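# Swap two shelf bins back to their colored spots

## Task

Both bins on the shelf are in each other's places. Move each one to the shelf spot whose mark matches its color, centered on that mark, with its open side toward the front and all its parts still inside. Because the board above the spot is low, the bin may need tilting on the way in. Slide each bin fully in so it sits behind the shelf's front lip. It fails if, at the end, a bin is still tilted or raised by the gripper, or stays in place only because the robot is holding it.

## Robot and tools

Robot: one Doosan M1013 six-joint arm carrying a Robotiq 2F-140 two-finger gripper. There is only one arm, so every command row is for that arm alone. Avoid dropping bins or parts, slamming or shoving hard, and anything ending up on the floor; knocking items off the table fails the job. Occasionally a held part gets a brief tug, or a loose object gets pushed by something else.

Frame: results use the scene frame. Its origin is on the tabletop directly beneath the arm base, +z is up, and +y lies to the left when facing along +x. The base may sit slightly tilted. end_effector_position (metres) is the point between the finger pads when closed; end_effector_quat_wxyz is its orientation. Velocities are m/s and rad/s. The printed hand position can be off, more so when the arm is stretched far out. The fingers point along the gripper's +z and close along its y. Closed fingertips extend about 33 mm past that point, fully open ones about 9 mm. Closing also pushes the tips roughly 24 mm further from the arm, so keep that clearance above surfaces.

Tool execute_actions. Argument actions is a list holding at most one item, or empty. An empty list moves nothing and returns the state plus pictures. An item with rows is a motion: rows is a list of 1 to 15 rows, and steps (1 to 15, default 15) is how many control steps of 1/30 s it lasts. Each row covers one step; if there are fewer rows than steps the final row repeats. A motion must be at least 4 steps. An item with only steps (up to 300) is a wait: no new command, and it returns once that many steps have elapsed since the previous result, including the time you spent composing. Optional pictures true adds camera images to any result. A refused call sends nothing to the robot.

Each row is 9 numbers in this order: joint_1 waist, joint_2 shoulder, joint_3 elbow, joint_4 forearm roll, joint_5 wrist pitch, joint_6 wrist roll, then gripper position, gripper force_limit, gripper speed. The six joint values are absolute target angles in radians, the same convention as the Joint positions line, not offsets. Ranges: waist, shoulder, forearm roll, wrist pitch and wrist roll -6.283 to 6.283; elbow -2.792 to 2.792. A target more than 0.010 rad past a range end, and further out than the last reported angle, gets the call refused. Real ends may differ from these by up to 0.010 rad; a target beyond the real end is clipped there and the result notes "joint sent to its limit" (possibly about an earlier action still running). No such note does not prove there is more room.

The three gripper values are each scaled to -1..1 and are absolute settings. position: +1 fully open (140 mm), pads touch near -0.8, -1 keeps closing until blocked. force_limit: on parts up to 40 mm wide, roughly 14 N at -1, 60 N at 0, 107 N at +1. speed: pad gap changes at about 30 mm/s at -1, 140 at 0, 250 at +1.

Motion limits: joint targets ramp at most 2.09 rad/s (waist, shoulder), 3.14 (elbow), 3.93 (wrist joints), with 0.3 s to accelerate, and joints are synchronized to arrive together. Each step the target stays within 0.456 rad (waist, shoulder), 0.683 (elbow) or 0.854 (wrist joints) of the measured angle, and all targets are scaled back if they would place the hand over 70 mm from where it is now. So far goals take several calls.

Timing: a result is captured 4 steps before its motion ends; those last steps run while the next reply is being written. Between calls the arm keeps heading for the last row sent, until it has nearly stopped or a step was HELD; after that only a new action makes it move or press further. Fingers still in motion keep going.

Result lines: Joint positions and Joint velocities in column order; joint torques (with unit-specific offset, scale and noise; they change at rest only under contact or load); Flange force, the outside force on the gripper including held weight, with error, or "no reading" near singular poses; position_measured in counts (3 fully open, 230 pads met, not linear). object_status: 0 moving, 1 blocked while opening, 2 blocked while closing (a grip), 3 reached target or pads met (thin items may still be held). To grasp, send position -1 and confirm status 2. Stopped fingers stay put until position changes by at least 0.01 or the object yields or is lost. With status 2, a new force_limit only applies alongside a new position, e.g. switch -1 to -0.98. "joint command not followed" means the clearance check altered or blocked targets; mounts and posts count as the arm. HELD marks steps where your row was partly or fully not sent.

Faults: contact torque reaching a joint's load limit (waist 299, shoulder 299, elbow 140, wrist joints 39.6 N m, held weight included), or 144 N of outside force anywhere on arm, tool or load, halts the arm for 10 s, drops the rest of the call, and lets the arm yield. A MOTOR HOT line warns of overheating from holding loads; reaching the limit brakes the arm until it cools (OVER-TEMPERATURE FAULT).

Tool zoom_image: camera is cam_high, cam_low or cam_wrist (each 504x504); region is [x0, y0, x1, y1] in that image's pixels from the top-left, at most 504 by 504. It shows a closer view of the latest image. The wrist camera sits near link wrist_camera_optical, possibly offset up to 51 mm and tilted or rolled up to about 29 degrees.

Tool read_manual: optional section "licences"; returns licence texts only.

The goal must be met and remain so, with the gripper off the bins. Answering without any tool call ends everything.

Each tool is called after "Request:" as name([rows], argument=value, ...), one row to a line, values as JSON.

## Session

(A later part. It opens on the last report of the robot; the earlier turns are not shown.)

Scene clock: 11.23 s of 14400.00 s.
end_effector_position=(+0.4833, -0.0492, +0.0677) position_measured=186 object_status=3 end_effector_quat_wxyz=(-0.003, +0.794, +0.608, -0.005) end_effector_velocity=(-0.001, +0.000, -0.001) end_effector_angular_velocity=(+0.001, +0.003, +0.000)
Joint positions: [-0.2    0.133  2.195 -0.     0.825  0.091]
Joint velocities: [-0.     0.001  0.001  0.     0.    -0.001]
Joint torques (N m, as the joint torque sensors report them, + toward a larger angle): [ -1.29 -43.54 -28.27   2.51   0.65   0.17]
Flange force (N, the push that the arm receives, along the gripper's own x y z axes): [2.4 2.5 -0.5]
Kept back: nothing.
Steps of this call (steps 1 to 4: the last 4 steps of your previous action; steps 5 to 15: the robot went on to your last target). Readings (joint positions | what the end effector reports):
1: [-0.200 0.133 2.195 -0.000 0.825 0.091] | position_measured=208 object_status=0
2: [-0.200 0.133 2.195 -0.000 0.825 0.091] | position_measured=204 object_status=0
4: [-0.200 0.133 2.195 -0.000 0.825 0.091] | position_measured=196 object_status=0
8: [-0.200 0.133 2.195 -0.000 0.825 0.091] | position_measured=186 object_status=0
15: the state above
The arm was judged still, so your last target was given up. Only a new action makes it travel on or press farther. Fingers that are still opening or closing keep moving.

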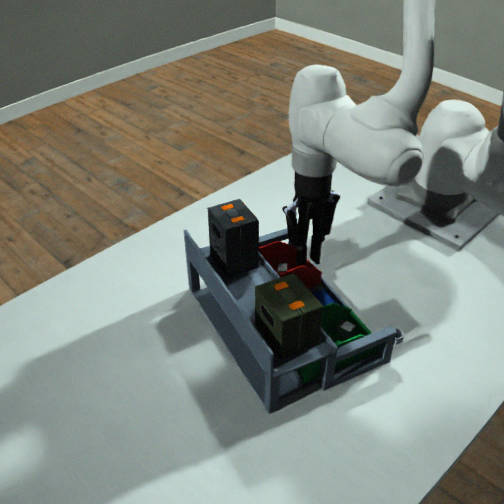

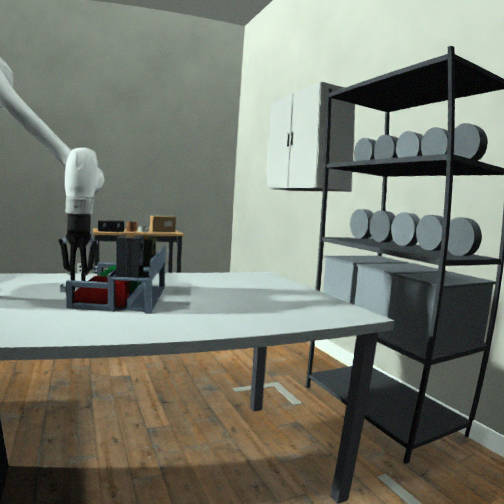

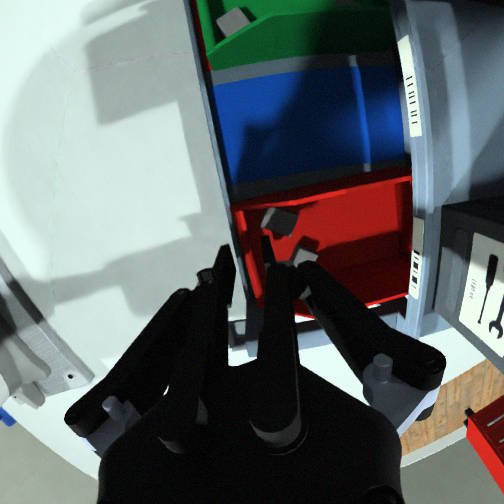

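Request:
execute_actions([
  {"rows":[[-0.2,0.133,2.195,0,0.825,0.091,-1,0.5,-0.6]],"steps":15},
])

Request:
execute_actions([
  {"rows":[[-0.2,0.144,2.17,0,0.878,0.091,-1,0.5,-0.6],[-0.2,0.144,2.17,0,0.878,0.091,-1,0.5,-0.6],[-0.2,0.144,2.17,0,0.878,0.091,-1,0.5,-0.6],[-0.2,0.152,2.153,0,0.912,0.091,-1,0.5,-0.6],[-0.2,0.152,2.153,0,0.912,0.091,-1,0.5,-0.6],[-0.2,0.152,2.153,0,0.912,0.091,-1,0.5,-0.6],[-0.2,0.159,2.136,0,0.947,0.091,-1,0.5,-0.6],[-0.2,0.159,2.136,0,0.947,0.091,-1,0.5,-0.6],[-0.2,0.159,2.136,0,0.947,0.091,-1,0.5,-0.6],[-0.2,0.146,2.128,0,0.968,0.091,-1,0.5,-0.6]],"steps":15},
])

Request:
execute_actions([
  {"rows":[[-0.197,0.125,2.153,0,0.964,0.094,-1,0.5,-0.6],[-0.197,0.125,2.153,0,0.964,0.094,-1,0.5,-0.6],[-0.197,0.125,2.153,0,0.964,0.094,-1,0.5,-0.6],[-0.197,0.125,2.153,0,0.964,0.094,-1,0.5,-0.6],[-0.194,0.104,2.178,0,0.96,0.097,-1,0.5,-0.6]],"steps":15},
], pictures=true)

Request:
zoom_image(camera="cam_low", region=[40, 240, 160, 320])

Scene clock: 11.90 s of 14400.00 s.
end_effector_position=(+0.4834, -0.0492, +0.0677) position_measured=223 object_status=0 end_effector_quat_wxyz=(-0.003, +0.794, +0.608, -0.004) end_effector_velocity=(-0.000, +0.000, -0.000) end_effector_angular_velocity=(+0.000, +0.000, +0.001)
Joint positions: [-0.2    0.133  2.195 -0.     0.825  0.091]
Joint velocities: [ 0.    -0.     0.     0.    -0.    -0.001]
Joint torques (N m, as the joint torque sensors report them, + toward a larger angle): [ -3.28 -30.93 -21.98   2.9   -0.51  -0.08]
Flange force (N, the push that the arm receives, along the gripper's own x y z axes): [5.6 -4.6 -24.9]
Steps of this call (steps 1 to 9: nothing new was sent; steps 10 to 20: the first 11 steps of this action). Readings (joint positions | what the end effector reports):
10: [-0.200 0.133 2.195 -0.000 0.825 0.091] | position_measured=186 object_status=0
11: [-0.200 0.133 2.195 -0.000 0.825 0.091] | position_measured=188 object_status=0
13: [-0.200 0.133 2.195 -0.000 0.825 0.091] | position_measured=196 object_status=0
17: [-0.200 0.133 2.195 -0.000 0.825 0.091] | position_measured=212 object_status=0
20: the state above

Scene clock: 12.40 s of 14400.00 s.
end_effector_position=(+0.4818, -0.0488, +0.0832) position_measured=223 object_status=2 end_effector_quat_wxyz=(-0.036, +0.793, +0.607, -0.035) end_effector_velocity=(-0.028, +0.005, +0.132) end_effector_angular_velocity=(+0.015, +0.084, -0.001)
Joint positions: [-0.2    0.156  2.134  0.     0.954  0.091]
Joint velocities: [ 0.    -0.162 -0.107  0.     0.354  0.001]
Joint torques (N m, as the joint torque sensors report them, + toward a larger angle): [  6.61 -76.86 -28.89   3.79   5.25  -1.23]
Flange force (N, the push that the arm receives, along the gripper's own x y z axes): [-0.6 9.1 -2.6]
Steps of this call (steps 1 to 4: the last 4 steps of your previous action; steps 5 to 15: the first 11 steps of this action). Readings (joint positions | what the end effector reports):
5: [-0.200 0.133 2.195 -0.000 0.825 0.091] | position_measured=223 object_status=2
6: [-0.200 0.134 2.192 -0.000 0.832 0.091] | position_measured=223 object_status=2
8: [-0.200 0.142 2.174 0.000 0.870 0.091] | position_measured=223 object_status=2
12: [-0.200 0.154 2.149 0.000 0.920 0.091] | position_measured=223 object_status=2
15: the state above

Scene clock: 12.90 s of 14400.00 s.
end_effector_position=(+0.4540, -0.0412, +0.0906) position_measured=223 object_status=2 end_effector_quat_wxyz=(-0.035, +0.793, +0.607, -0.035) end_effector_velocity=(-0.000, +0.000, -0.000) end_effector_angular_velocity=(-0.000, +0.000, +0.000)
Joint positions: [-0.194  0.104  2.178  0.     0.96   0.097]
Joint velocities: [-0.    -0.     0.001 -0.    -0.001 -0.   ]
Joint torques (N m, as the joint torque sensors report them, + toward a larger angle): [ -3.44 -45.96 -31.27   2.58   0.92   0.5 ]
Flange force (N, the push that the arm receives, along the gripper's own x y z axes): [7.1 5.5 5.0]
Steps of this call (steps 1 to 4: the last 4 steps of your previous action; steps 5 to 15: the first 11 steps of this action). Readings (joint positions | what the end effector reports):
5: [-0.200 0.146 2.128 0.000 0.968 0.091] | position_measured=223 object_status=2
6: [-0.200 0.142 2.132 0.000 0.967 0.091] | position_measured=223 object_status=2
8: [-0.197 0.127 2.151 0.000 0.965 0.093] | position_measured=223 object_status=2
12: [-0.194 0.106 2.176 0.000 0.961 0.097] | position_measured=223 object_status=2
15: the state above

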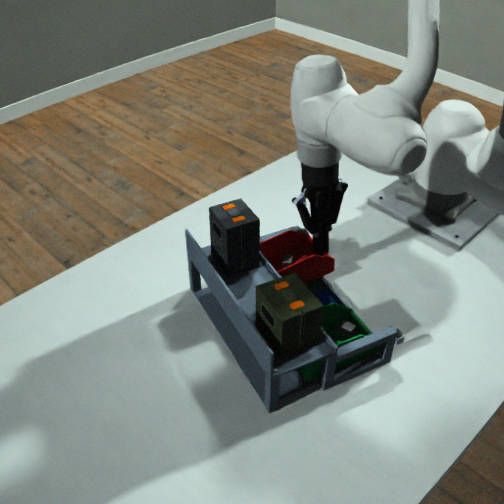

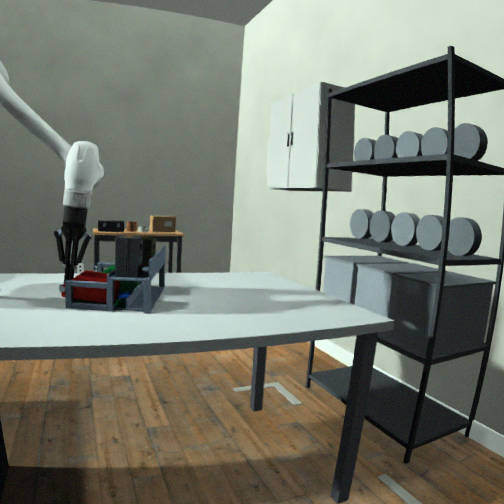

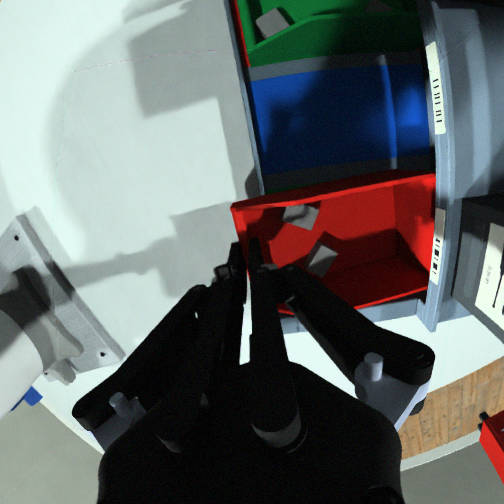

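Region (40, 240, 160, 320) of cam_low's 504x504 image, scaled by 4.200, with more detail than that image has.

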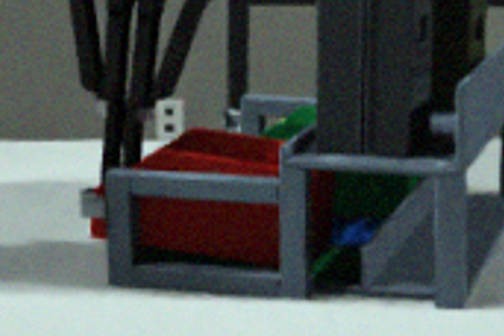

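Request:
execute_actions([
  {"rows":[[-0.192,0.087,2.197,0,0.958,0.099,-1,0.5,-0.6],[-0.192,0.087,2.197,0,0.958,0.099,-1,0.5,-0.6],[-0.192,0.087,2.197,0,0.958,0.099,-1,0.5,-0.6],[-0.189,0.07,2.215,0,0.957,0.102,-1,0.5,-0.6],[-0.189,0.07,2.215,0,0.957,0.102,-1,0.5,-0.6],[-0.189,0.07,2.215,0,0.957,0.102,-1,0.5,-0.6],[-0.189,0.07,2.215,0,0.957,0.102,-1,0.5,-0.6],[-0.189,0.056,2.204,0,0.982,0.102,-1,0.5,-0.6],[-0.189,0.056,2.204,0,0.982,0.102,-1,0.5,-0.6],[-0.189,0.041,2.193,0,1.008,0.102,-1,0.5,-0.6],[-0.189,0.041,2.193,0,1.008,0.102,-1,0.5,-0.6],[-0.189,0.0267,2.182,0,1.033,0.102,-1,0.5,-0.6]],"steps":15},
])

Request:
execute_actions([
  {"steps":10},
], pictures=true)

Request:
zoom_image(camera="cam_low", region=[40, 240, 160, 320])

Scene clock: 13.63 s of 14400.00 s.
end_effector_position=(+0.4326, -0.0354, +0.1056) position_measured=223 object_status=2 end_effector_quat_wxyz=(-0.035, +0.793, +0.607, -0.035) end_effector_velocity=(-0.010, +0.002, +0.192) end_effector_angular_velocity=(+0.003, +0.017, +0.000)
Joint positions: [-0.189  0.052  2.201 -0.     0.989  0.102]
Joint velocities: [ 0.    -0.247 -0.176  0.     0.44  -0.   ]
Joint torques (N m, as the joint torque sensors report them, + toward a larger angle): [  0.59 -50.71 -32.68   2.5    1.23   0.12]
Flange force (N, the push that the arm receives, along the gripper's own x y z axes): [3.8 4.1 0.8]
Steps of this call (steps 1 to 4: the last 4 steps of your previous action; steps 5 to 11: the robot went on to your last target; steps 12 to 22: the first 11 steps of this action). Readings (joint positions | what the end effector reports):
12: [-0.194 0.104 2.178 0.000 0.960 0.097] | position_measured=223 object_status=2
13: [-0.194 0.100 2.182 0.000 0.959 0.097] | position_measured=223 object_status=2
15: [-0.192 0.088 2.197 0.000 0.958 0.099] | position_measured=223 object_status=2
19: [-0.189 0.070 2.215 0.000 0.957 0.102] | position_measured=223 object_status=2
22: the state above

Scene clock: 13.97 s of 14400.00 s.
end_effector_position=(+0.4322, -0.0352, +0.1256) position_measured=223 object_status=2 end_effector_quat_wxyz=(-0.035, +0.793, +0.607, -0.035) end_effector_velocity=(-0.000, -0.000, -0.000) end_effector_angular_velocity=(-0.000, -0.000, +0.000)
Joint positions: [-0.189  0.027  2.182 -0.     1.033  0.102]
Joint velocities: [-0. -0.  0. -0. -0. -0.]
Joint torques (N m, as the joint torque sensors report them, + toward a larger angle): [ -4.42 -36.95 -32.22   3.04   0.99   0.28]
Flange force (N, the push that the arm receives, along the gripper's own x y z axes): [9.3 2.3 1.6]
Kept back: nothing.
Steps of this call (steps 1 to 4: the last 4 steps of your previous action; steps 5 to 10: the robot went on to your last target). Readings (joint positions | what the end effector reports):
1: [-0.189 0.044 2.195 -0.000 1.002 0.102] | position_measured=223 object_status=2
2: [-0.189 0.037 2.190 -0.000 1.015 0.102] | position_measured=223 object_status=2
4: [-0.189 0.027 2.182 -0.000 1.032 0.102] | position_measured=223 object_status=2
8: [-0.189 0.027 2.182 -0.000 1.033 0.102] | position_measured=223 object_status=2
10: the state above

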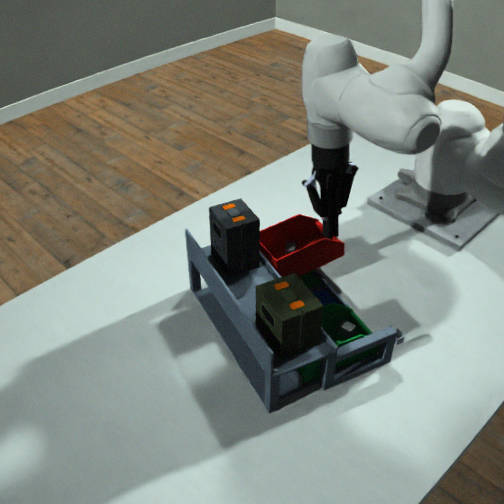

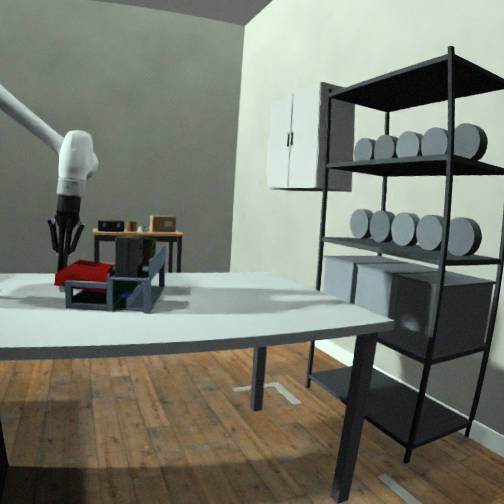

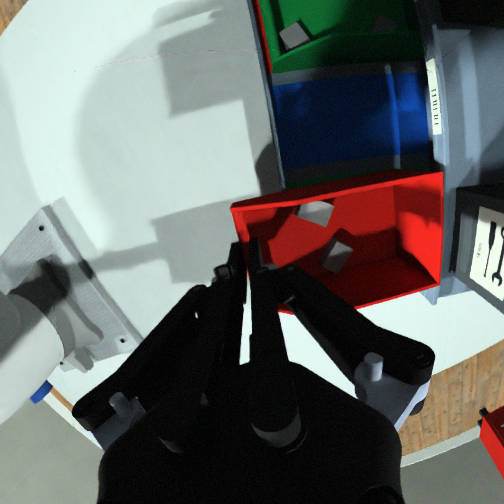

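Region (40, 240, 160, 320) of cam_low's 504x504 image, scaled by 4.200, with more detail than that image has.

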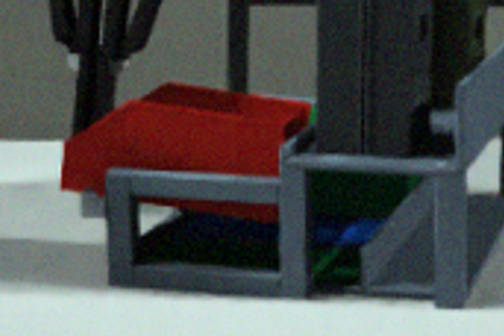

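Request:
execute_actions([
  {"rows":[[-0.13,0.039,2.169,0,1.034,0.161,-1,0.5,-0.6],[-0.13,0.039,2.169,0,1.034,0.161,-1,0.5,-0.6],[-0.13,0.039,2.169,0,1.034,0.161,-1,0.5,-0.6],[-0.07,0.051,2.156,0,1.035,0.22,-1,0.5,-0.6],[-0.07,0.051,2.156,0,1.035,0.22,-1,0.5,-0.6],[-0.07,0.051,2.156,0,1.035,0.22,-1,0.5,-0.6],[-0.012,0.062,2.144,0,1.035,0.278,-1,0.5,-0.6],[-0.012,0.062,2.144,0,1.035,0.278,-1,0.5,-0.6],[-0.012,0.062,2.144,0,1.035,0.278,-1,0.5,-0.6],[0.0466,0.076,2.1294,0,1.036,0.337,-1,0.5,-0.6]],"steps":15},
])

Request:
execute_actions([
  {"steps":12},
], pictures=true)

Scene clock: 14.67 s of 14400.00 s.
end_effector_position=(+0.4550, +0.0428, +0.1255) position_measured=223 object_status=2 end_effector_quat_wxyz=(-0.028, +0.793, +0.608, -0.041) end_effector_velocity=(+0.058, +0.285, -0.002) end_effector_angular_velocity=(-0.063, -0.006, -0.006)
Joint positions: [-0.01   0.063  2.143  0.     1.035  0.28 ]
Joint velocities: [ 0.624  0.13  -0.138 -0.     0.003  0.633]
Joint torques (N m, as the joint torque sensors report them, + toward a larger angle): [  9.83 -41.07 -33.18   3.25   0.53   0.49]
Flange force (N, the push that the arm receives, along the gripper's own x y z axes): [-2.8 5.5 2.3]
Steps of this call (steps 1 to 10: the robot went on to your last target; steps 11 to 21: the first 11 steps of this action). Readings (joint positions | what the end effector reports):
11: [-0.189 0.027 2.182 -0.000 1.033 0.102] | position_measured=223 object_status=2
12: [-0.185 0.027 2.181 -0.000 1.033 0.106] | position_measured=223 object_status=2
14: [-0.157 0.033 2.175 -0.000 1.034 0.135] | position_measured=223 object_status=2
18: [-0.070 0.051 2.156 0.000 1.035 0.220] | position_measured=223 object_status=2
21: the state above

Scene clock: 15.07 s of 14400.00 s.
end_effector_position=(+0.4602, +0.0691, +0.1252) position_measured=223 object_status=2 end_effector_quat_wxyz=(-0.026, +0.793, +0.607, -0.042) end_effector_velocity=(+0.001, +0.000, +0.000) end_effector_angular_velocity=(-0.000, -0.001, -0.001)
Joint positions: [0.047 0.076 2.129 0.    1.036 0.337]
Joint velocities: [-0.     0.    -0.001 -0.    -0.     0.001]
Joint torques (N m, as the joint torque sensors report them, + toward a larger angle): [ -1.94 -43.02 -32.59   2.88   0.77   0.24]
Flange force (N, the push that the arm receives, along the gripper's own x y z axes): [4.8 3.0 2.3]
Kept back: nothing.
Steps of this call (steps 1 to 4: the last 4 steps of your previous action; steps 5 to 12: the robot went on to your last target). Readings (joint positions | what the end effector reports):
1: [0.012 0.067 2.138 0.000 1.035 0.302] | position_measured=223 object_status=2
2: [0.030 0.072 2.134 0.000 1.035 0.320] | position_measured=223 object_status=2
4: [0.046 0.076 2.130 0.000 1.036 0.336] | position_measured=223 object_status=2
8: [0.047 0.076 2.129 0.000 1.036 0.337] | position_measured=223 object_status=2
12: the state above

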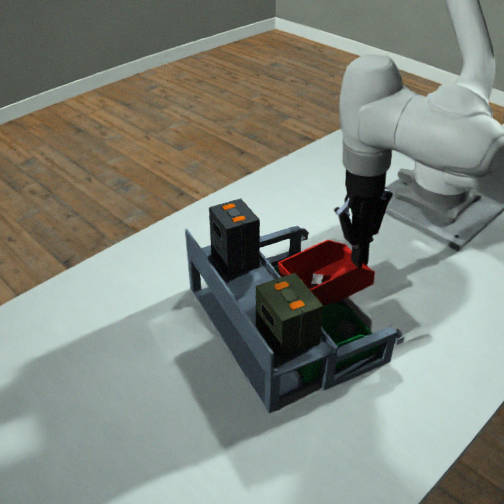

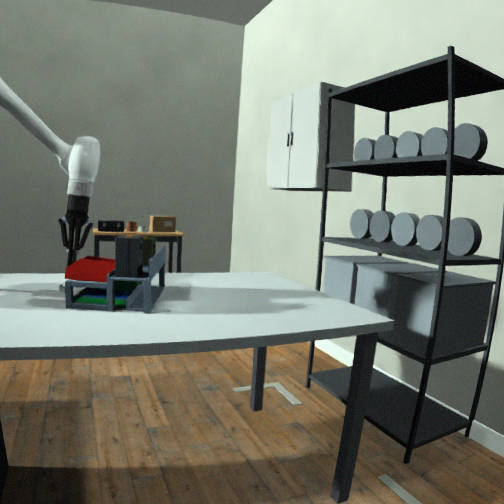

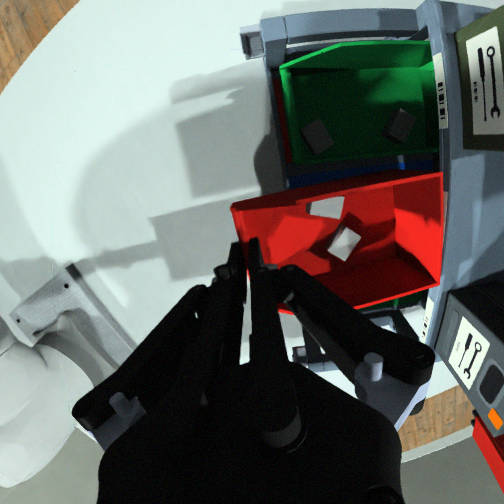

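Request:
execute_actions([
  {"rows":[[0.0466,0.092,2.142,0,1.008,0.337,-1,0.5,-0.6],[0.0466,0.092,2.142,0,1.008,0.337,-1,0.5,-0.6],[0.0466,0.092,2.142,0,1.008,0.337,-1,0.5,-0.6],[0.0466,0.106,2.152,0,0.984,0.337,-1,0.5,-0.6],[0.0466,0.106,2.152,0,0.984,0.337,-1,0.5,-0.6],[0.0466,0.106,2.152,0,0.984,0.337,-1,0.5,-0.6],[0.0466,0.1205,2.1635,0,0.9575,0.337,-1,0.5,-0.6]],"steps":15},
], pictures=true)

Request:
zoom_image(camera="cam_low", region=[40, 240, 160, 320])

Scene clock: 15.57 s of 14400.00 s.
end_effector_position=(+0.4602, +0.0688, +0.0882) position_measured=223 object_status=2 end_effector_quat_wxyz=(-0.026, +0.793, +0.607, -0.043) end_effector_velocity=(+0.003, +0.000, +0.000) end_effector_angular_velocity=(+0.001, -0.009, +0.001)
Joint positions: [ 0.047  0.12   2.163 -0.     0.958  0.337]
Joint velocities: [ 0.    -0.    -0.001 -0.    -0.008 -0.001]
Joint torques (N m, as the joint torque sensors report them, + toward a larger angle): [  1.15 -43.55 -27.39   2.89   0.95  -0.15]
Flange force (N, the push that the arm receives, along the gripper's own x y z axes): [-1.1 0.2 -10.9]
Steps of this call (steps 1 to 4: the robot went on to your last target; steps 5 to 15: the first 11 steps of this action). Readings (joint positions | what the end effector reports):
5: [0.047 0.076 2.129 0.000 1.036 0.337] | position_measured=223 object_status=2
6: [0.047 0.080 2.132 0.000 1.029 0.337] | position_measured=223 object_status=2
8: [0.047 0.092 2.142 -0.000 1.009 0.337] | position_measured=223 object_status=2
12: [0.047 0.110 2.155 -0.000 0.977 0.337] | position_measured=223 object_status=2
15: the state above

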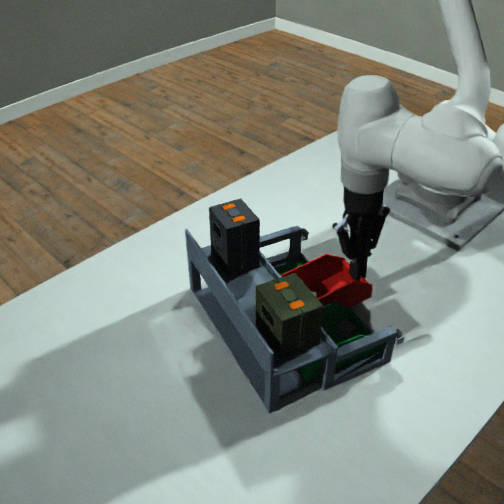

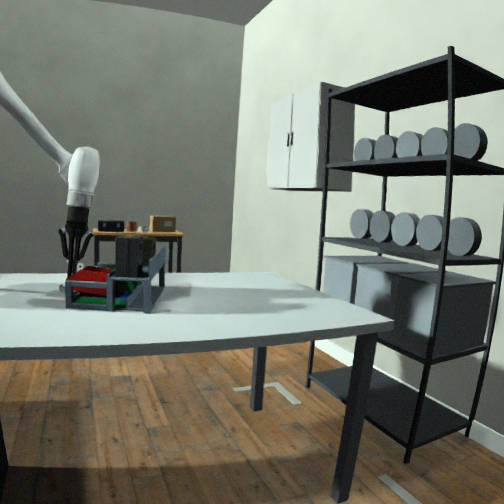

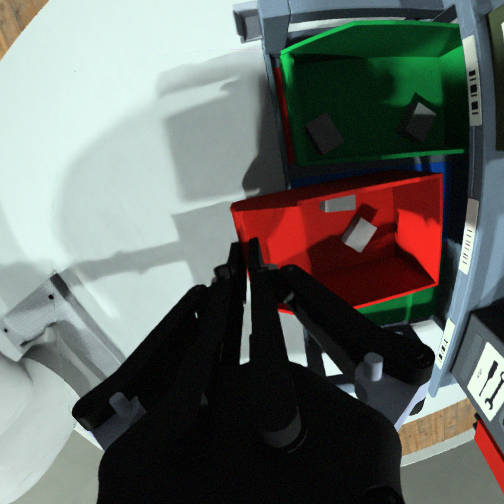

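Region (40, 240, 160, 320) of cam_low's 504x504 image, scaled by 4.200, with more detail than that image has.

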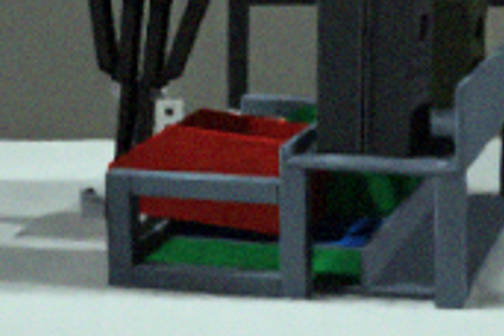

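Request:
execute_actions([
  {"rows":[[0.0466,0.1205,2.1635,0,0.9575,0.337,-0.4,0.5,-0.6]],"steps":15},
])

Request:
execute_actions([
  {"rows":[[0.0466,0.035,2.095,0,1.11,0.337,-0.4,0.5,-0.6]],"steps":13},
])

Request:
execute_actions([
  {"rows":[[0.1941,0.14,1.975,0,1.027,0.484,-0.4,0.5,-0.6]],"steps":15},
])

Request:
execute_actions([
  {"rows":[[0.1941,0.21,2.022,0,0.91,0.484,-0.4,0.5,-0.6]],"steps":15},
], pictures=true)

Scene clock: 16.17 s of 14400.00 s.
end_effector_position=(+0.4602, +0.0689, +0.0881) position_measured=185 object_status=0 end_effector_quat_wxyz=(-0.026, +0.793, +0.607, -0.042) end_effector_velocity=(+0.000, +0.000, +0.000) end_effector_angular_velocity=(+0.000, -0.001, +0.001)
Joint positions: [ 0.047  0.12   2.164 -0.     0.957  0.337]
Joint velocities: [-0.    -0.    -0.001  0.    -0.    -0.001]
Joint torques (N m, as the joint torque sensors report them, + toward a larger angle): [ -2.3  -39.72 -28.97   3.05   1.22   0.31]
Flange force (N, the push that the arm receives, along the gripper's own x y z axes): [2.6 -3.6 -4.8]
Steps of this call (steps 1 to 4: the last 4 steps of your previous action; steps 5 to 7: the robot went on to your last target; steps 8 to 18: the first 11 steps of this action). Readings (joint positions | what the end effector reports):
8: [0.047 0.120 2.163 -0.000 0.957 0.337] | position_measured=223 object_status=0
9: [0.047 0.120 2.163 -0.000 0.957 0.337] | position_measured=223 object_status=0
11: [0.047 0.120 2.164 -0.000 0.957 0.337] | position_measured=213 object_status=0
15: [0.047 0.120 2.164 -0.000 0.957 0.337] | position_measured=197 object_status=0
18: the state above

Scene clock: 16.60 s of 14400.00 s.
end_effector_position=(+0.4589, +0.0691, +0.1614) position_measured=179 object_status=3 end_effector_quat_wxyz=(-0.025, +0.793, +0.607, -0.042) end_effector_velocity=(-0.002, -0.000, -0.001) end_effector_angular_velocity=(-0.001, +0.007, -0.001)
Joint positions: [0.047 0.035 2.095 0.    1.11  0.337]
Joint velocities: [ 0.     0.001  0.001 -0.     0.005  0.001]
Joint torques (N m, as the joint torque sensors report them, + toward a larger angle): [ -0.45 -40.66 -34.74   3.05   0.96  -0.12]
Flange force (N, the push that the arm receives, along the gripper's own x y z axes): [3.1 2.5 -1.3]
Steps of this call (steps 1 to 4: the last 4 steps of your previous action; steps 5 to 13: the first 9 steps of this action). Readings (joint positions | what the end effector reports):
5: [0.047 0.120 2.164 -0.000 0.958 0.337] | position_measured=179 object_status=0
6: [0.047 0.117 2.161 -0.000 0.964 0.337] | position_measured=179 object_status=0
8: [0.047 0.088 2.137 -0.000 1.017 0.337] | position_measured=179 object_status=3
12: [0.047 0.035 2.095 0.000 1.109 0.337] | position_measured=179 object_status=3
13: the state above

Scene clock: 17.10 s of 14400.00 s.
end_effector_position=(+0.5428, +0.1580, +0.1608) position_measured=179 object_status=3 end_effector_quat_wxyz=(+0.001, +0.793, +0.609, -0.001) end_effector_velocity=(+0.006, +0.011, -0.000) end_effector_angular_velocity=(+0.002, -0.008, +0.001)
Joint positions: [ 0.194  0.14   1.975 -0.     1.027  0.484]
Joint velocities: [ 0.017  0.009 -0.01   0.    -0.007  0.017]
Joint torques (N m, as the joint torque sensors report them, + toward a larger angle): [-12.58 -54.4  -28.51   2.23   1.42  -0.16]
Flange force (N, the push that the arm receives, along the gripper's own x y z axes): [2.1 -7.5 -8.2]
Steps of this call (steps 1 to 4: the last 4 steps of your previous action; steps 5 to 15: the first 11 steps of this action). Readings (joint positions | what the end effector reports):
5: [0.047 0.035 2.095 0.000 1.110 0.337] | position_measured=179 object_status=3
6: [0.050 0.038 2.092 -0.000 1.107 0.341] | position_measured=179 object_status=3
8: [0.080 0.059 2.068 -0.000 1.088 0.370] | position_measured=179 object_status=3
12: [0.168 0.122 1.996 -0.000 1.041 0.458] | position_measured=179 object_status=3
15: the state above

Scene clock: 17.60 s of 14400.00 s.
end_effector_position=(+0.5487, +0.1592, +0.0994) position_measured=179 object_status=3 end_effector_quat_wxyz=(+0.001, +0.794, +0.608, -0.001) end_effector_velocity=(-0.000, +0.000, +0.000) end_effector_angular_velocity=(+0.001, -0.002, -0.001)
Joint positions: [0.194 0.21  2.022 0.    0.91  0.484]
Joint velocities: [ 0.    -0.001  0.001  0.    -0.002  0.   ]
Joint torques (N m, as the joint torque sensors report them, + toward a larger angle): [ -2.98 -56.69 -30.89   2.99   0.7    0.08]
Flange force (N, the push that the arm receives, along the gripper's own x y z axes): [7.7 3.0 0.5]
Steps of this call (steps 1 to 4: the last 4 steps of your previous action; steps 5 to 15: the first 11 steps of this action). Readings (joint positions | what the end effector reports):
5: [0.194 0.140 1.975 -0.000 1.027 0.484] | position_measured=179 object_status=3
6: [0.194 0.143 1.977 -0.000 1.020 0.484] | position_measured=179 object_status=3
8: [0.194 0.173 1.999 0.000 0.971 0.484] | position_measured=179 object_status=3
12: [0.194 0.210 2.022 0.000 0.910 0.484] | position_measured=179 object_status=3
15: the state above

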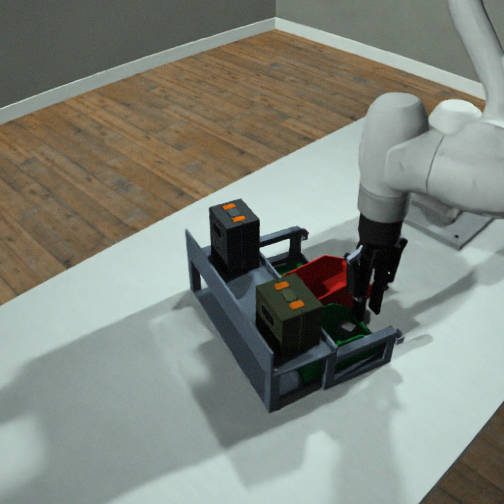

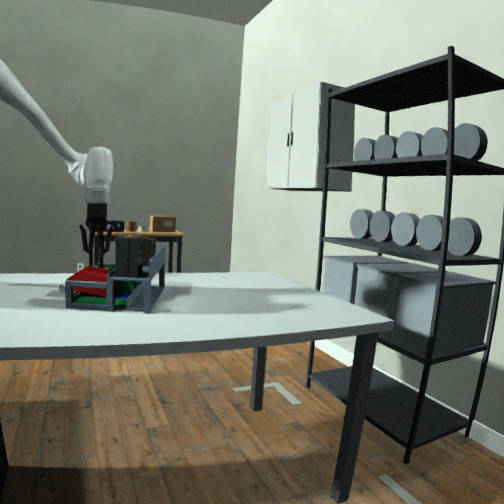

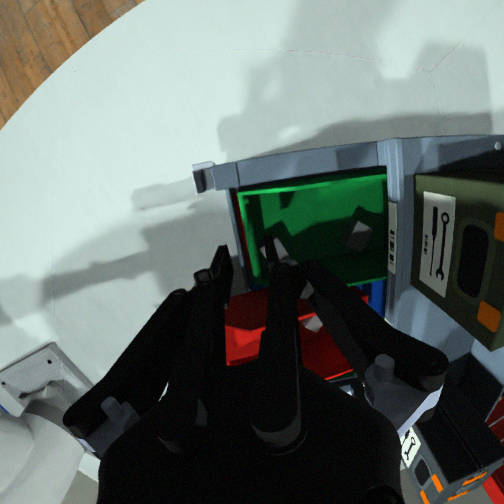

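Request:
execute_actions([
  {"rows":[[0.1941,0.225,2.038,0,0.879,0.484,-0.5,0.5,-0.6],[0.1941,0.225,2.038,0,0.879,0.484,-0.5,0.5,-0.6],[0.1941,0.225,2.038,0,0.879,0.484,-0.5,0.5,-0.6],[0.1941,0.225,2.038,0,0.879,0.484,-0.5,0.5,-0.6],[0.1941,0.244,2.0506,0,0.847,0.484,-0.5,0.5,-0.6]],"steps":15},
], pictures=true)

Request:
zoom_image(camera="cam_wrist", region=[180, 150, 340, 310])

Scene clock: 18.17 s of 14400.00 s.
end_effector_position=(+0.5470, +0.1586, +0.0678) position_measured=192 object_status=0 end_effector_quat_wxyz=(+0.002, +0.794, +0.608, -0.001) end_effector_velocity=(-0.000, -0.000, -0.000) end_effector_angular_velocity=(-0.000, +0.000, -0.001)
Joint positions: [ 0.194  0.244  2.051 -0.     0.847  0.484]
Joint velocities: [-0.    -0.     0.001 -0.    -0.001  0.001]
Joint torques (N m, as the joint torque sensors report them, + toward a larger angle): [ -1.36 -56.1  -29.71   2.72   0.72  -0.42]
Flange force (N, the push that the arm receives, along the gripper's own x y z axes): [3.5 -0.4 -0.3]
Steps of this call (steps 1 to 4: the last 4 steps of your previous action; steps 5 to 6: the robot went on to your last target; steps 7 to 17: the first 11 steps of this action). Readings (joint positions | what the end effector reports):
7: [0.194 0.210 2.022 0.000 0.910 0.484] | position_measured=179 object_status=0
8: [0.194 0.213 2.025 0.000 0.903 0.484] | position_measured=181 object_status=0
10: [0.194 0.224 2.038 -0.000 0.881 0.484] | position_measured=189 object_status=0
14: [0.194 0.243 2.050 -0.000 0.849 0.484] | position_measured=192 object_status=0
17: the state above

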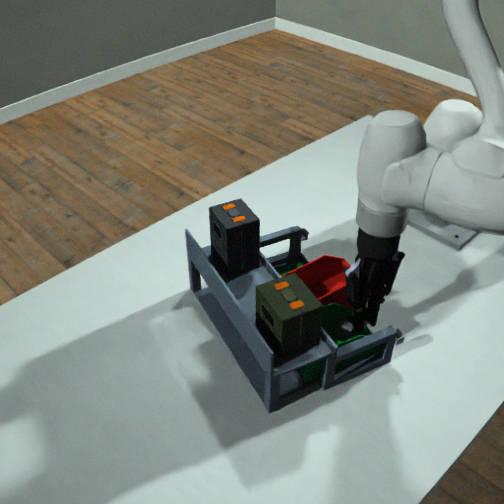

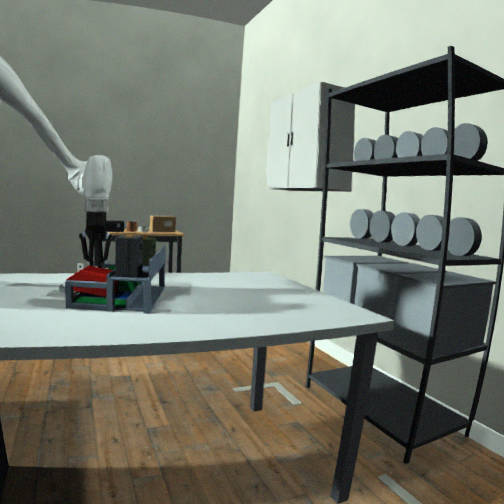

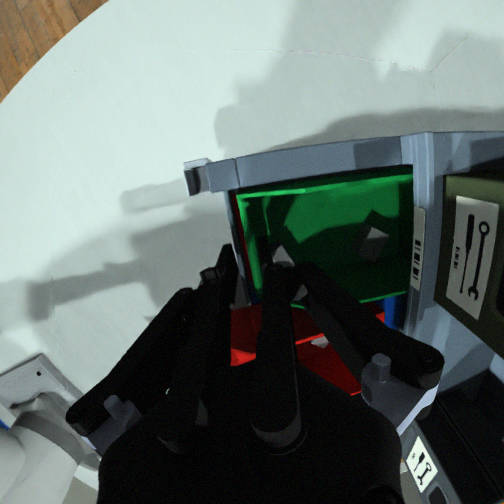

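Region (180, 150, 340, 310) of cam_wrist's 504x504 image, scaled by 3.150, with more detail than that image has.

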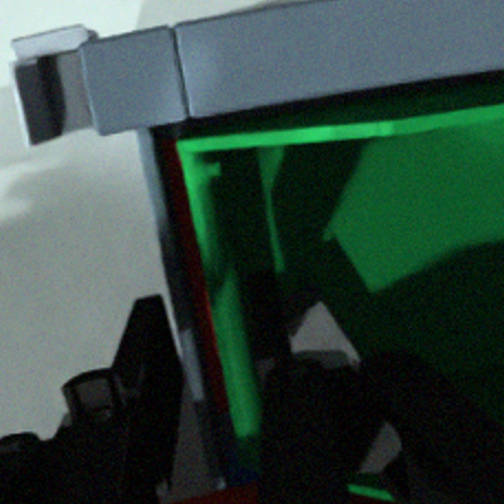

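Request:
execute_actions([
  {"rows":[[0.193,0.247,2.047,0,0.848,0.484,-1,0.5,-0.6]],"steps":15},
])

Request:
execute_actions([
  {"rows":[[0.193,0.252,2.028,0,0.887,0.484,-1,0.5,-0.6],[0.193,0.252,2.028,0,0.887,0.484,-1,0.5,-0.6],[0.193,0.252,2.028,0,0.887,0.484,-1,0.5,-0.6],[0.193,0.257,2.009,0,0.926,0.484,-1,0.5,-0.6],[0.193,0.257,2.009,0,0.926,0.484,-1,0.5,-0.6],[0.193,0.257,2.009,0,0.926,0.484,-1,0.5,-0.6],[0.193,0.262,1.99,0,0.965,0.484,-1,0.5,-0.6],[0.193,0.262,1.99,0,0.965,0.484,-1,0.5,-0.6],[0.193,0.262,1.99,0,0.965,0.484,-1,0.5,-0.6],[0.193,0.266,1.971,0,1.004,0.484,-1,0.5,-0.6]],"steps":15},
])

Request:
execute_actions([
  {"rows":[[0.206,0.249,1.994,0,0.999,0.496,-1,0.5,-0.6],[0.206,0.249,1.994,0,0.999,0.496,-1,0.5,-0.6],[0.206,0.249,1.994,0,0.999,0.496,-1,0.5,-0.6],[0.218,0.232,2.016,0,0.993,0.508,-1,0.5,-0.6],[0.218,0.232,2.016,0,0.993,0.508,-1,0.5,-0.6],[0.218,0.232,2.016,0,0.993,0.508,-1,0.5,-0.6],[0.231,0.216,2.038,0,0.988,0.521,-1,0.5,-0.6],[0.231,0.216,2.038,0,0.988,0.521,-1,0.5,-0.6],[0.231,0.216,2.038,0,0.988,0.521,-1,0.5,-0.6],[0.2432,0.1996,2.059,0,0.983,0.533,-1,0.5,-0.6]],"steps":15},
])

Request:
execute_actions([
  {"steps":8},
], pictures=true)

Scene clock: 18.90 s of 14400.00 s.
end_effector_position=(+0.5493, +0.1585, +0.0678) position_measured=223 object_status=0 end_effector_quat_wxyz=(+0.002, +0.794, +0.608, -0.001) end_effector_velocity=(-0.001, -0.000, -0.000) end_effector_angular_velocity=(-0.000, +0.001, -0.000)
Joint positions: [ 0.193  0.247  2.047 -0.     0.848  0.484]
Joint velocities: [-0.    -0.     0.001  0.     0.    -0.   ]
Joint torques (N m, as the joint torque sensors report them, + toward a larger angle): [ -2.45 -42.51 -23.1    2.73   0.2   -0.33]
Flange force (N, the push that the arm receives, along the gripper's own x y z axes): [1.7 -5.9 -22.3]
Steps of this call (steps 1 to 4: the last 4 steps of your previous action; steps 5 to 11: the robot went on to your last target; steps 12 to 22: the first 11 steps of this action). Readings (joint positions | what the end effector reports):
12: [0.194 0.244 2.050 -0.000 0.847 0.484] | position_measured=192 object_status=0
13: [0.194 0.245 2.049 -0.000 0.847 0.484] | position_measured=193 object_status=0
15: [0.193 0.247 2.047 -0.000 0.848 0.484] | position_measured=201 object_status=0
19: [0.193 0.247 2.047 -0.000 0.848 0.484] | position_measured=217 object_status=0
22: the state above

Scene clock: 19.40 s of 14400.00 s.
end_effector_position=(+0.5481, +0.1583, +0.0857) position_measured=223 object_status=2 end_effector_quat_wxyz=(-0.016, +0.793, +0.607, -0.038) end_effector_velocity=(-0.014, -0.003, +0.076) end_effector_angular_velocity=(-0.071, +0.319, -0.002)
Joint positions: [0.193 0.263 1.986 0.    0.975 0.484]
Joint velocities: [ 0.     0.055 -0.23  -0.     0.502  0.001]
Joint torques (N m, as the joint torque sensors report them, + toward a larger angle): [ -4.29 -58.33 -40.6    3.24   0.53  -0.11]
Flange force (N, the push that the arm receives, along the gripper's own x y z axes): [2.8 -2.6 0.5]
Steps of this call (steps 1 to 4: the last 4 steps of your previous action; steps 5 to 15: the first 11 steps of this action). Readings (joint positions | what the end effector reports):
5: [0.193 0.247 2.047 -0.000 0.848 0.484] | position_measured=223 object_status=2
6: [0.193 0.248 2.044 -0.000 0.855 0.484] | position_measured=223 object_status=2
8: [0.193 0.252 2.029 -0.000 0.884 0.484] | position_measured=223 object_status=2
12: [0.193 0.258 2.005 -0.000 0.935 0.484] | position_measured=223 object_status=2
15: the state above

Scene clock: 19.90 s of 14400.00 s.
end_effector_position=(+0.5034, +0.1706, +0.0908) position_measured=223 object_status=2 end_effector_quat_wxyz=(-0.018, +0.793, +0.608, -0.047) end_effector_velocity=(-0.168, +0.040, -0.001) end_effector_angular_velocity=(-0.014, -0.013, -0.009)
Joint positions: [0.234 0.212 2.043 0.    0.987 0.524]
Joint velocities: [ 0.155 -0.209  0.274 -0.    -0.074  0.166]
Joint torques (N m, as the joint torque sensors report them, + toward a larger angle): [ 17.93 -80.89 -19.95   1.92   2.14   0.09]
Flange force (N, the push that the arm receives, along the gripper's own x y z axes): [-0.3 7.3 2.9]
Steps of this call (steps 1 to 4: the last 4 steps of your previous action; steps 5 to 15: the first 11 steps of this action). Readings (joint positions | what the end effector reports):
5: [0.193 0.266 1.971 0.000 1.004 0.484] | position_measured=223 object_status=2
6: [0.195 0.264 1.975 0.000 1.003 0.486] | position_measured=223 object_status=2
8: [0.205 0.250 1.993 0.000 1.000 0.495] | position_measured=223 object_status=2
12: [0.221 0.228 2.021 -0.000 0.992 0.511] | position_measured=223 object_status=2
15: the state above

Scene clock: 20.17 s of 14400.00 s.
end_effector_position=(+0.4934, +0.1729, +0.0909) position_measured=223 object_status=2 end_effector_quat_wxyz=(-0.017, +0.793, +0.608, -0.047) end_effector_velocity=(-0.001, -0.000, -0.001) end_effector_angular_velocity=(-0.000, +0.002, -0.001)
Joint positions: [ 0.243  0.2    2.059 -0.     0.983  0.533]
Joint velocities: [ 0.     0.     0.002  0.    -0.     0.   ]
Joint torques (N m, as the joint torque sensors report them, + toward a larger angle): [ -0.45 -52.89 -31.29   2.62   0.75   0.16]
Flange force (N, the push that the arm receives, along the gripper's own x y z axes): [1.2 1.1 1.0]
Kept back: nothing.
Steps of this call (steps 1 to 4: the last 4 steps of your previous action; steps 5 to 8: the robot went on to your last target). Readings (joint positions | what the end effector reports):
1: [0.240 0.204 2.053 0.000 0.984 0.530] | position_measured=223 object_status=2
2: [0.243 0.200 2.058 0.000 0.983 0.532] | position_measured=223 object_status=2
4: [0.243 0.200 2.059 0.000 0.983 0.533] | position_measured=223 object_status=2
8: the state above

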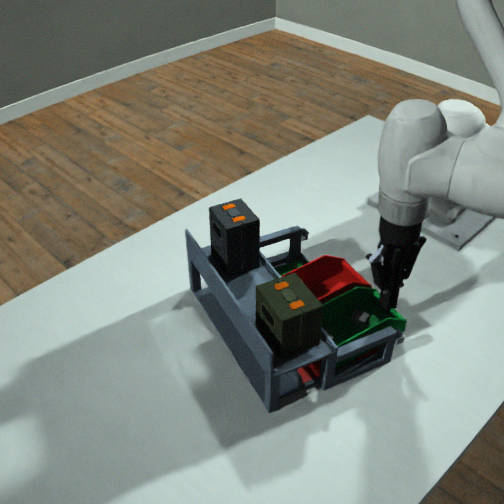

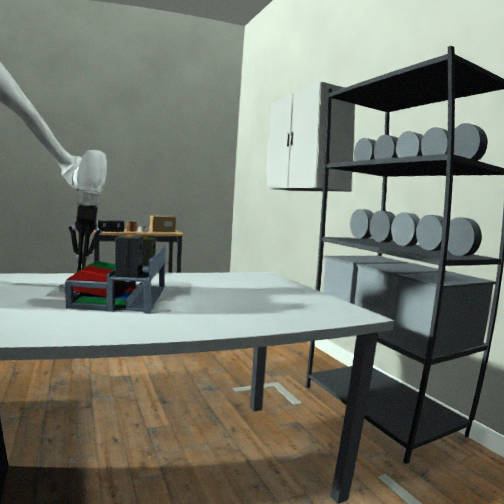

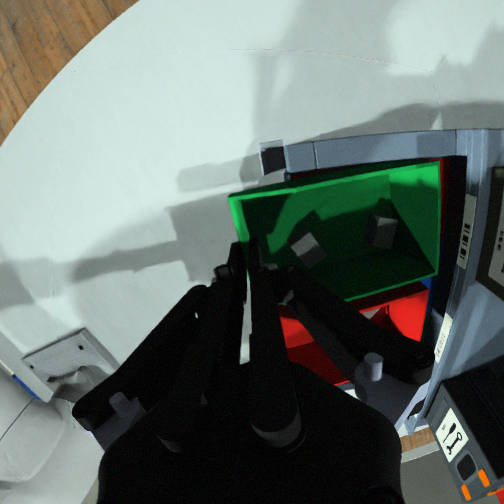

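Request:
execute_actions([
  {"rows":[[0.2432,0.168,2.036,0,1.038,0.533,-1,0.5,-0.6],[0.2432,0.168,2.036,0,1.038,0.533,-1,0.5,-0.6],[0.2432,0.168,2.036,0,1.038,0.533,-1,0.5,-0.6],[0.2432,0.137,2.009,0,1.096,0.533,-1,0.5,-0.6],[0.2432,0.137,2.009,0,1.096,0.533,-1,0.5,-0.6],[0.2432,0.137,2.009,0,1.096,0.533,-1,0.5,-0.6],[0.2432,0.078,1.9494,0,1.214,0.533,-1,0.5,-0.6]],"steps":15},
])

Request:
execute_actions([
  {"steps":8},
], pictures=true)

Scene clock: 20.83 s of 14400.00 s.
end_effector_position=(+0.4899, +0.1724, +0.2026) position_measured=224 object_status=2 end_effector_quat_wxyz=(-0.017, +0.793, +0.608, -0.046) end_effector_velocity=(-0.027, -0.007, +0.304) end_effector_angular_velocity=(+0.004, -0.015, +0.000)
Joint positions: [0.243 0.085 1.956 0.    1.199 0.533]
Joint velocities: [-0.    -0.292 -0.288 -0.     0.564 -0.   ]
Joint torques (N m, as the joint torque sensors report them, + toward a larger angle): [-8.34  7.28 -8.61  0.35  1.06  0.13]
Flange force (N, the push that the arm receives, along the gripper's own x y z axes): [5.0 -2.1 -0.5]
Steps of this call (steps 1 to 9: the robot went on to your last target; steps 10 to 20: the first 11 steps of this action). Readings (joint positions | what the end effector reports):
10: [0.243 0.199 2.059 -0.000 0.983 0.533] | position_measured=223 object_status=2
11: [0.243 0.196 2.057 0.000 0.990 0.533] | position_measured=223 object_status=2
13: [0.243 0.174 2.040 0.000 1.028 0.533] | position_measured=223 object_status=2
17: [0.243 0.131 2.003 0.000 1.108 0.533] | position_measured=223 object_status=2
20: the state above

Scene clock: 21.10 s of 14400.00 s.
end_effector_position=(+0.4886, +0.1720, +0.2097) position_measured=234 object_status=0 end_effector_quat_wxyz=(-0.017, +0.793, +0.608, -0.047) end_effector_velocity=(+0.000, +0.000, +0.000) end_effector_angular_velocity=(+0.001, -0.001, +0.000)
Joint positions: [0.243 0.078 1.95  0.    1.214 0.533]
Joint velocities: [-0.    -0.    -0.     0.001 -0.    -0.001]
Joint torques (N m, as the joint torque sensors report them, + toward a larger angle): [ -2.41 -42.83 -35.15   3.05   1.03  -0.1 ]
Flange force (N, the push that the arm receives, along the gripper's own x y z axes): [3.1 -4.0 -3.5]
Kept back: nothing.
Steps of this call (steps 1 to 4: the last 4 steps of your previous action; steps 5 to 8: the robot went on to your last target). Readings (joint positions | what the end effector reports):
1: [0.243 0.079 1.950 0.000 1.211 0.533] | position_measured=224 object_status=2
2: [0.243 0.078 1.950 0.000 1.213 0.533] | position_measured=224 object_status=2
4: [0.243 0.078 1.950 0.000 1.214 0.533] | position_measured=224 object_status=2
8: the state above

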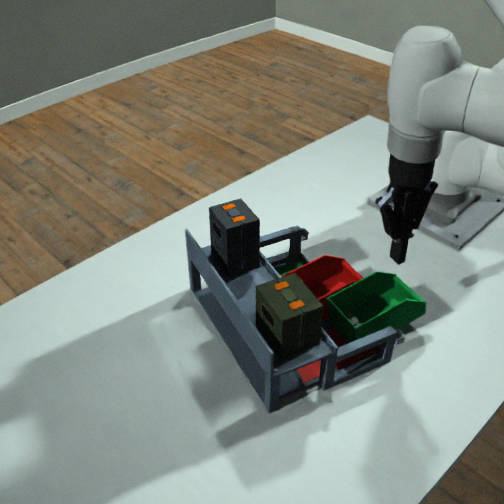

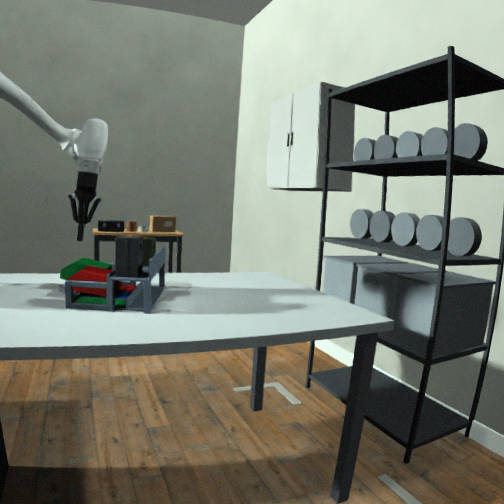

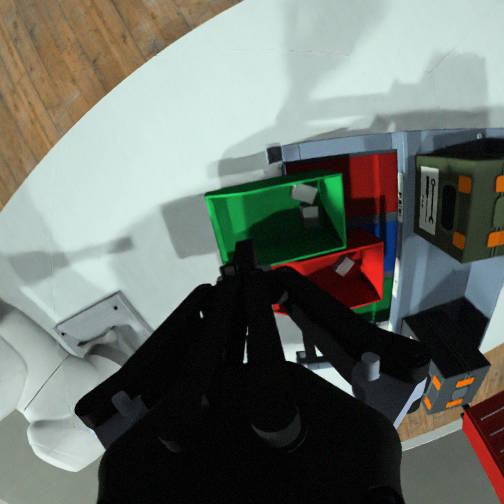

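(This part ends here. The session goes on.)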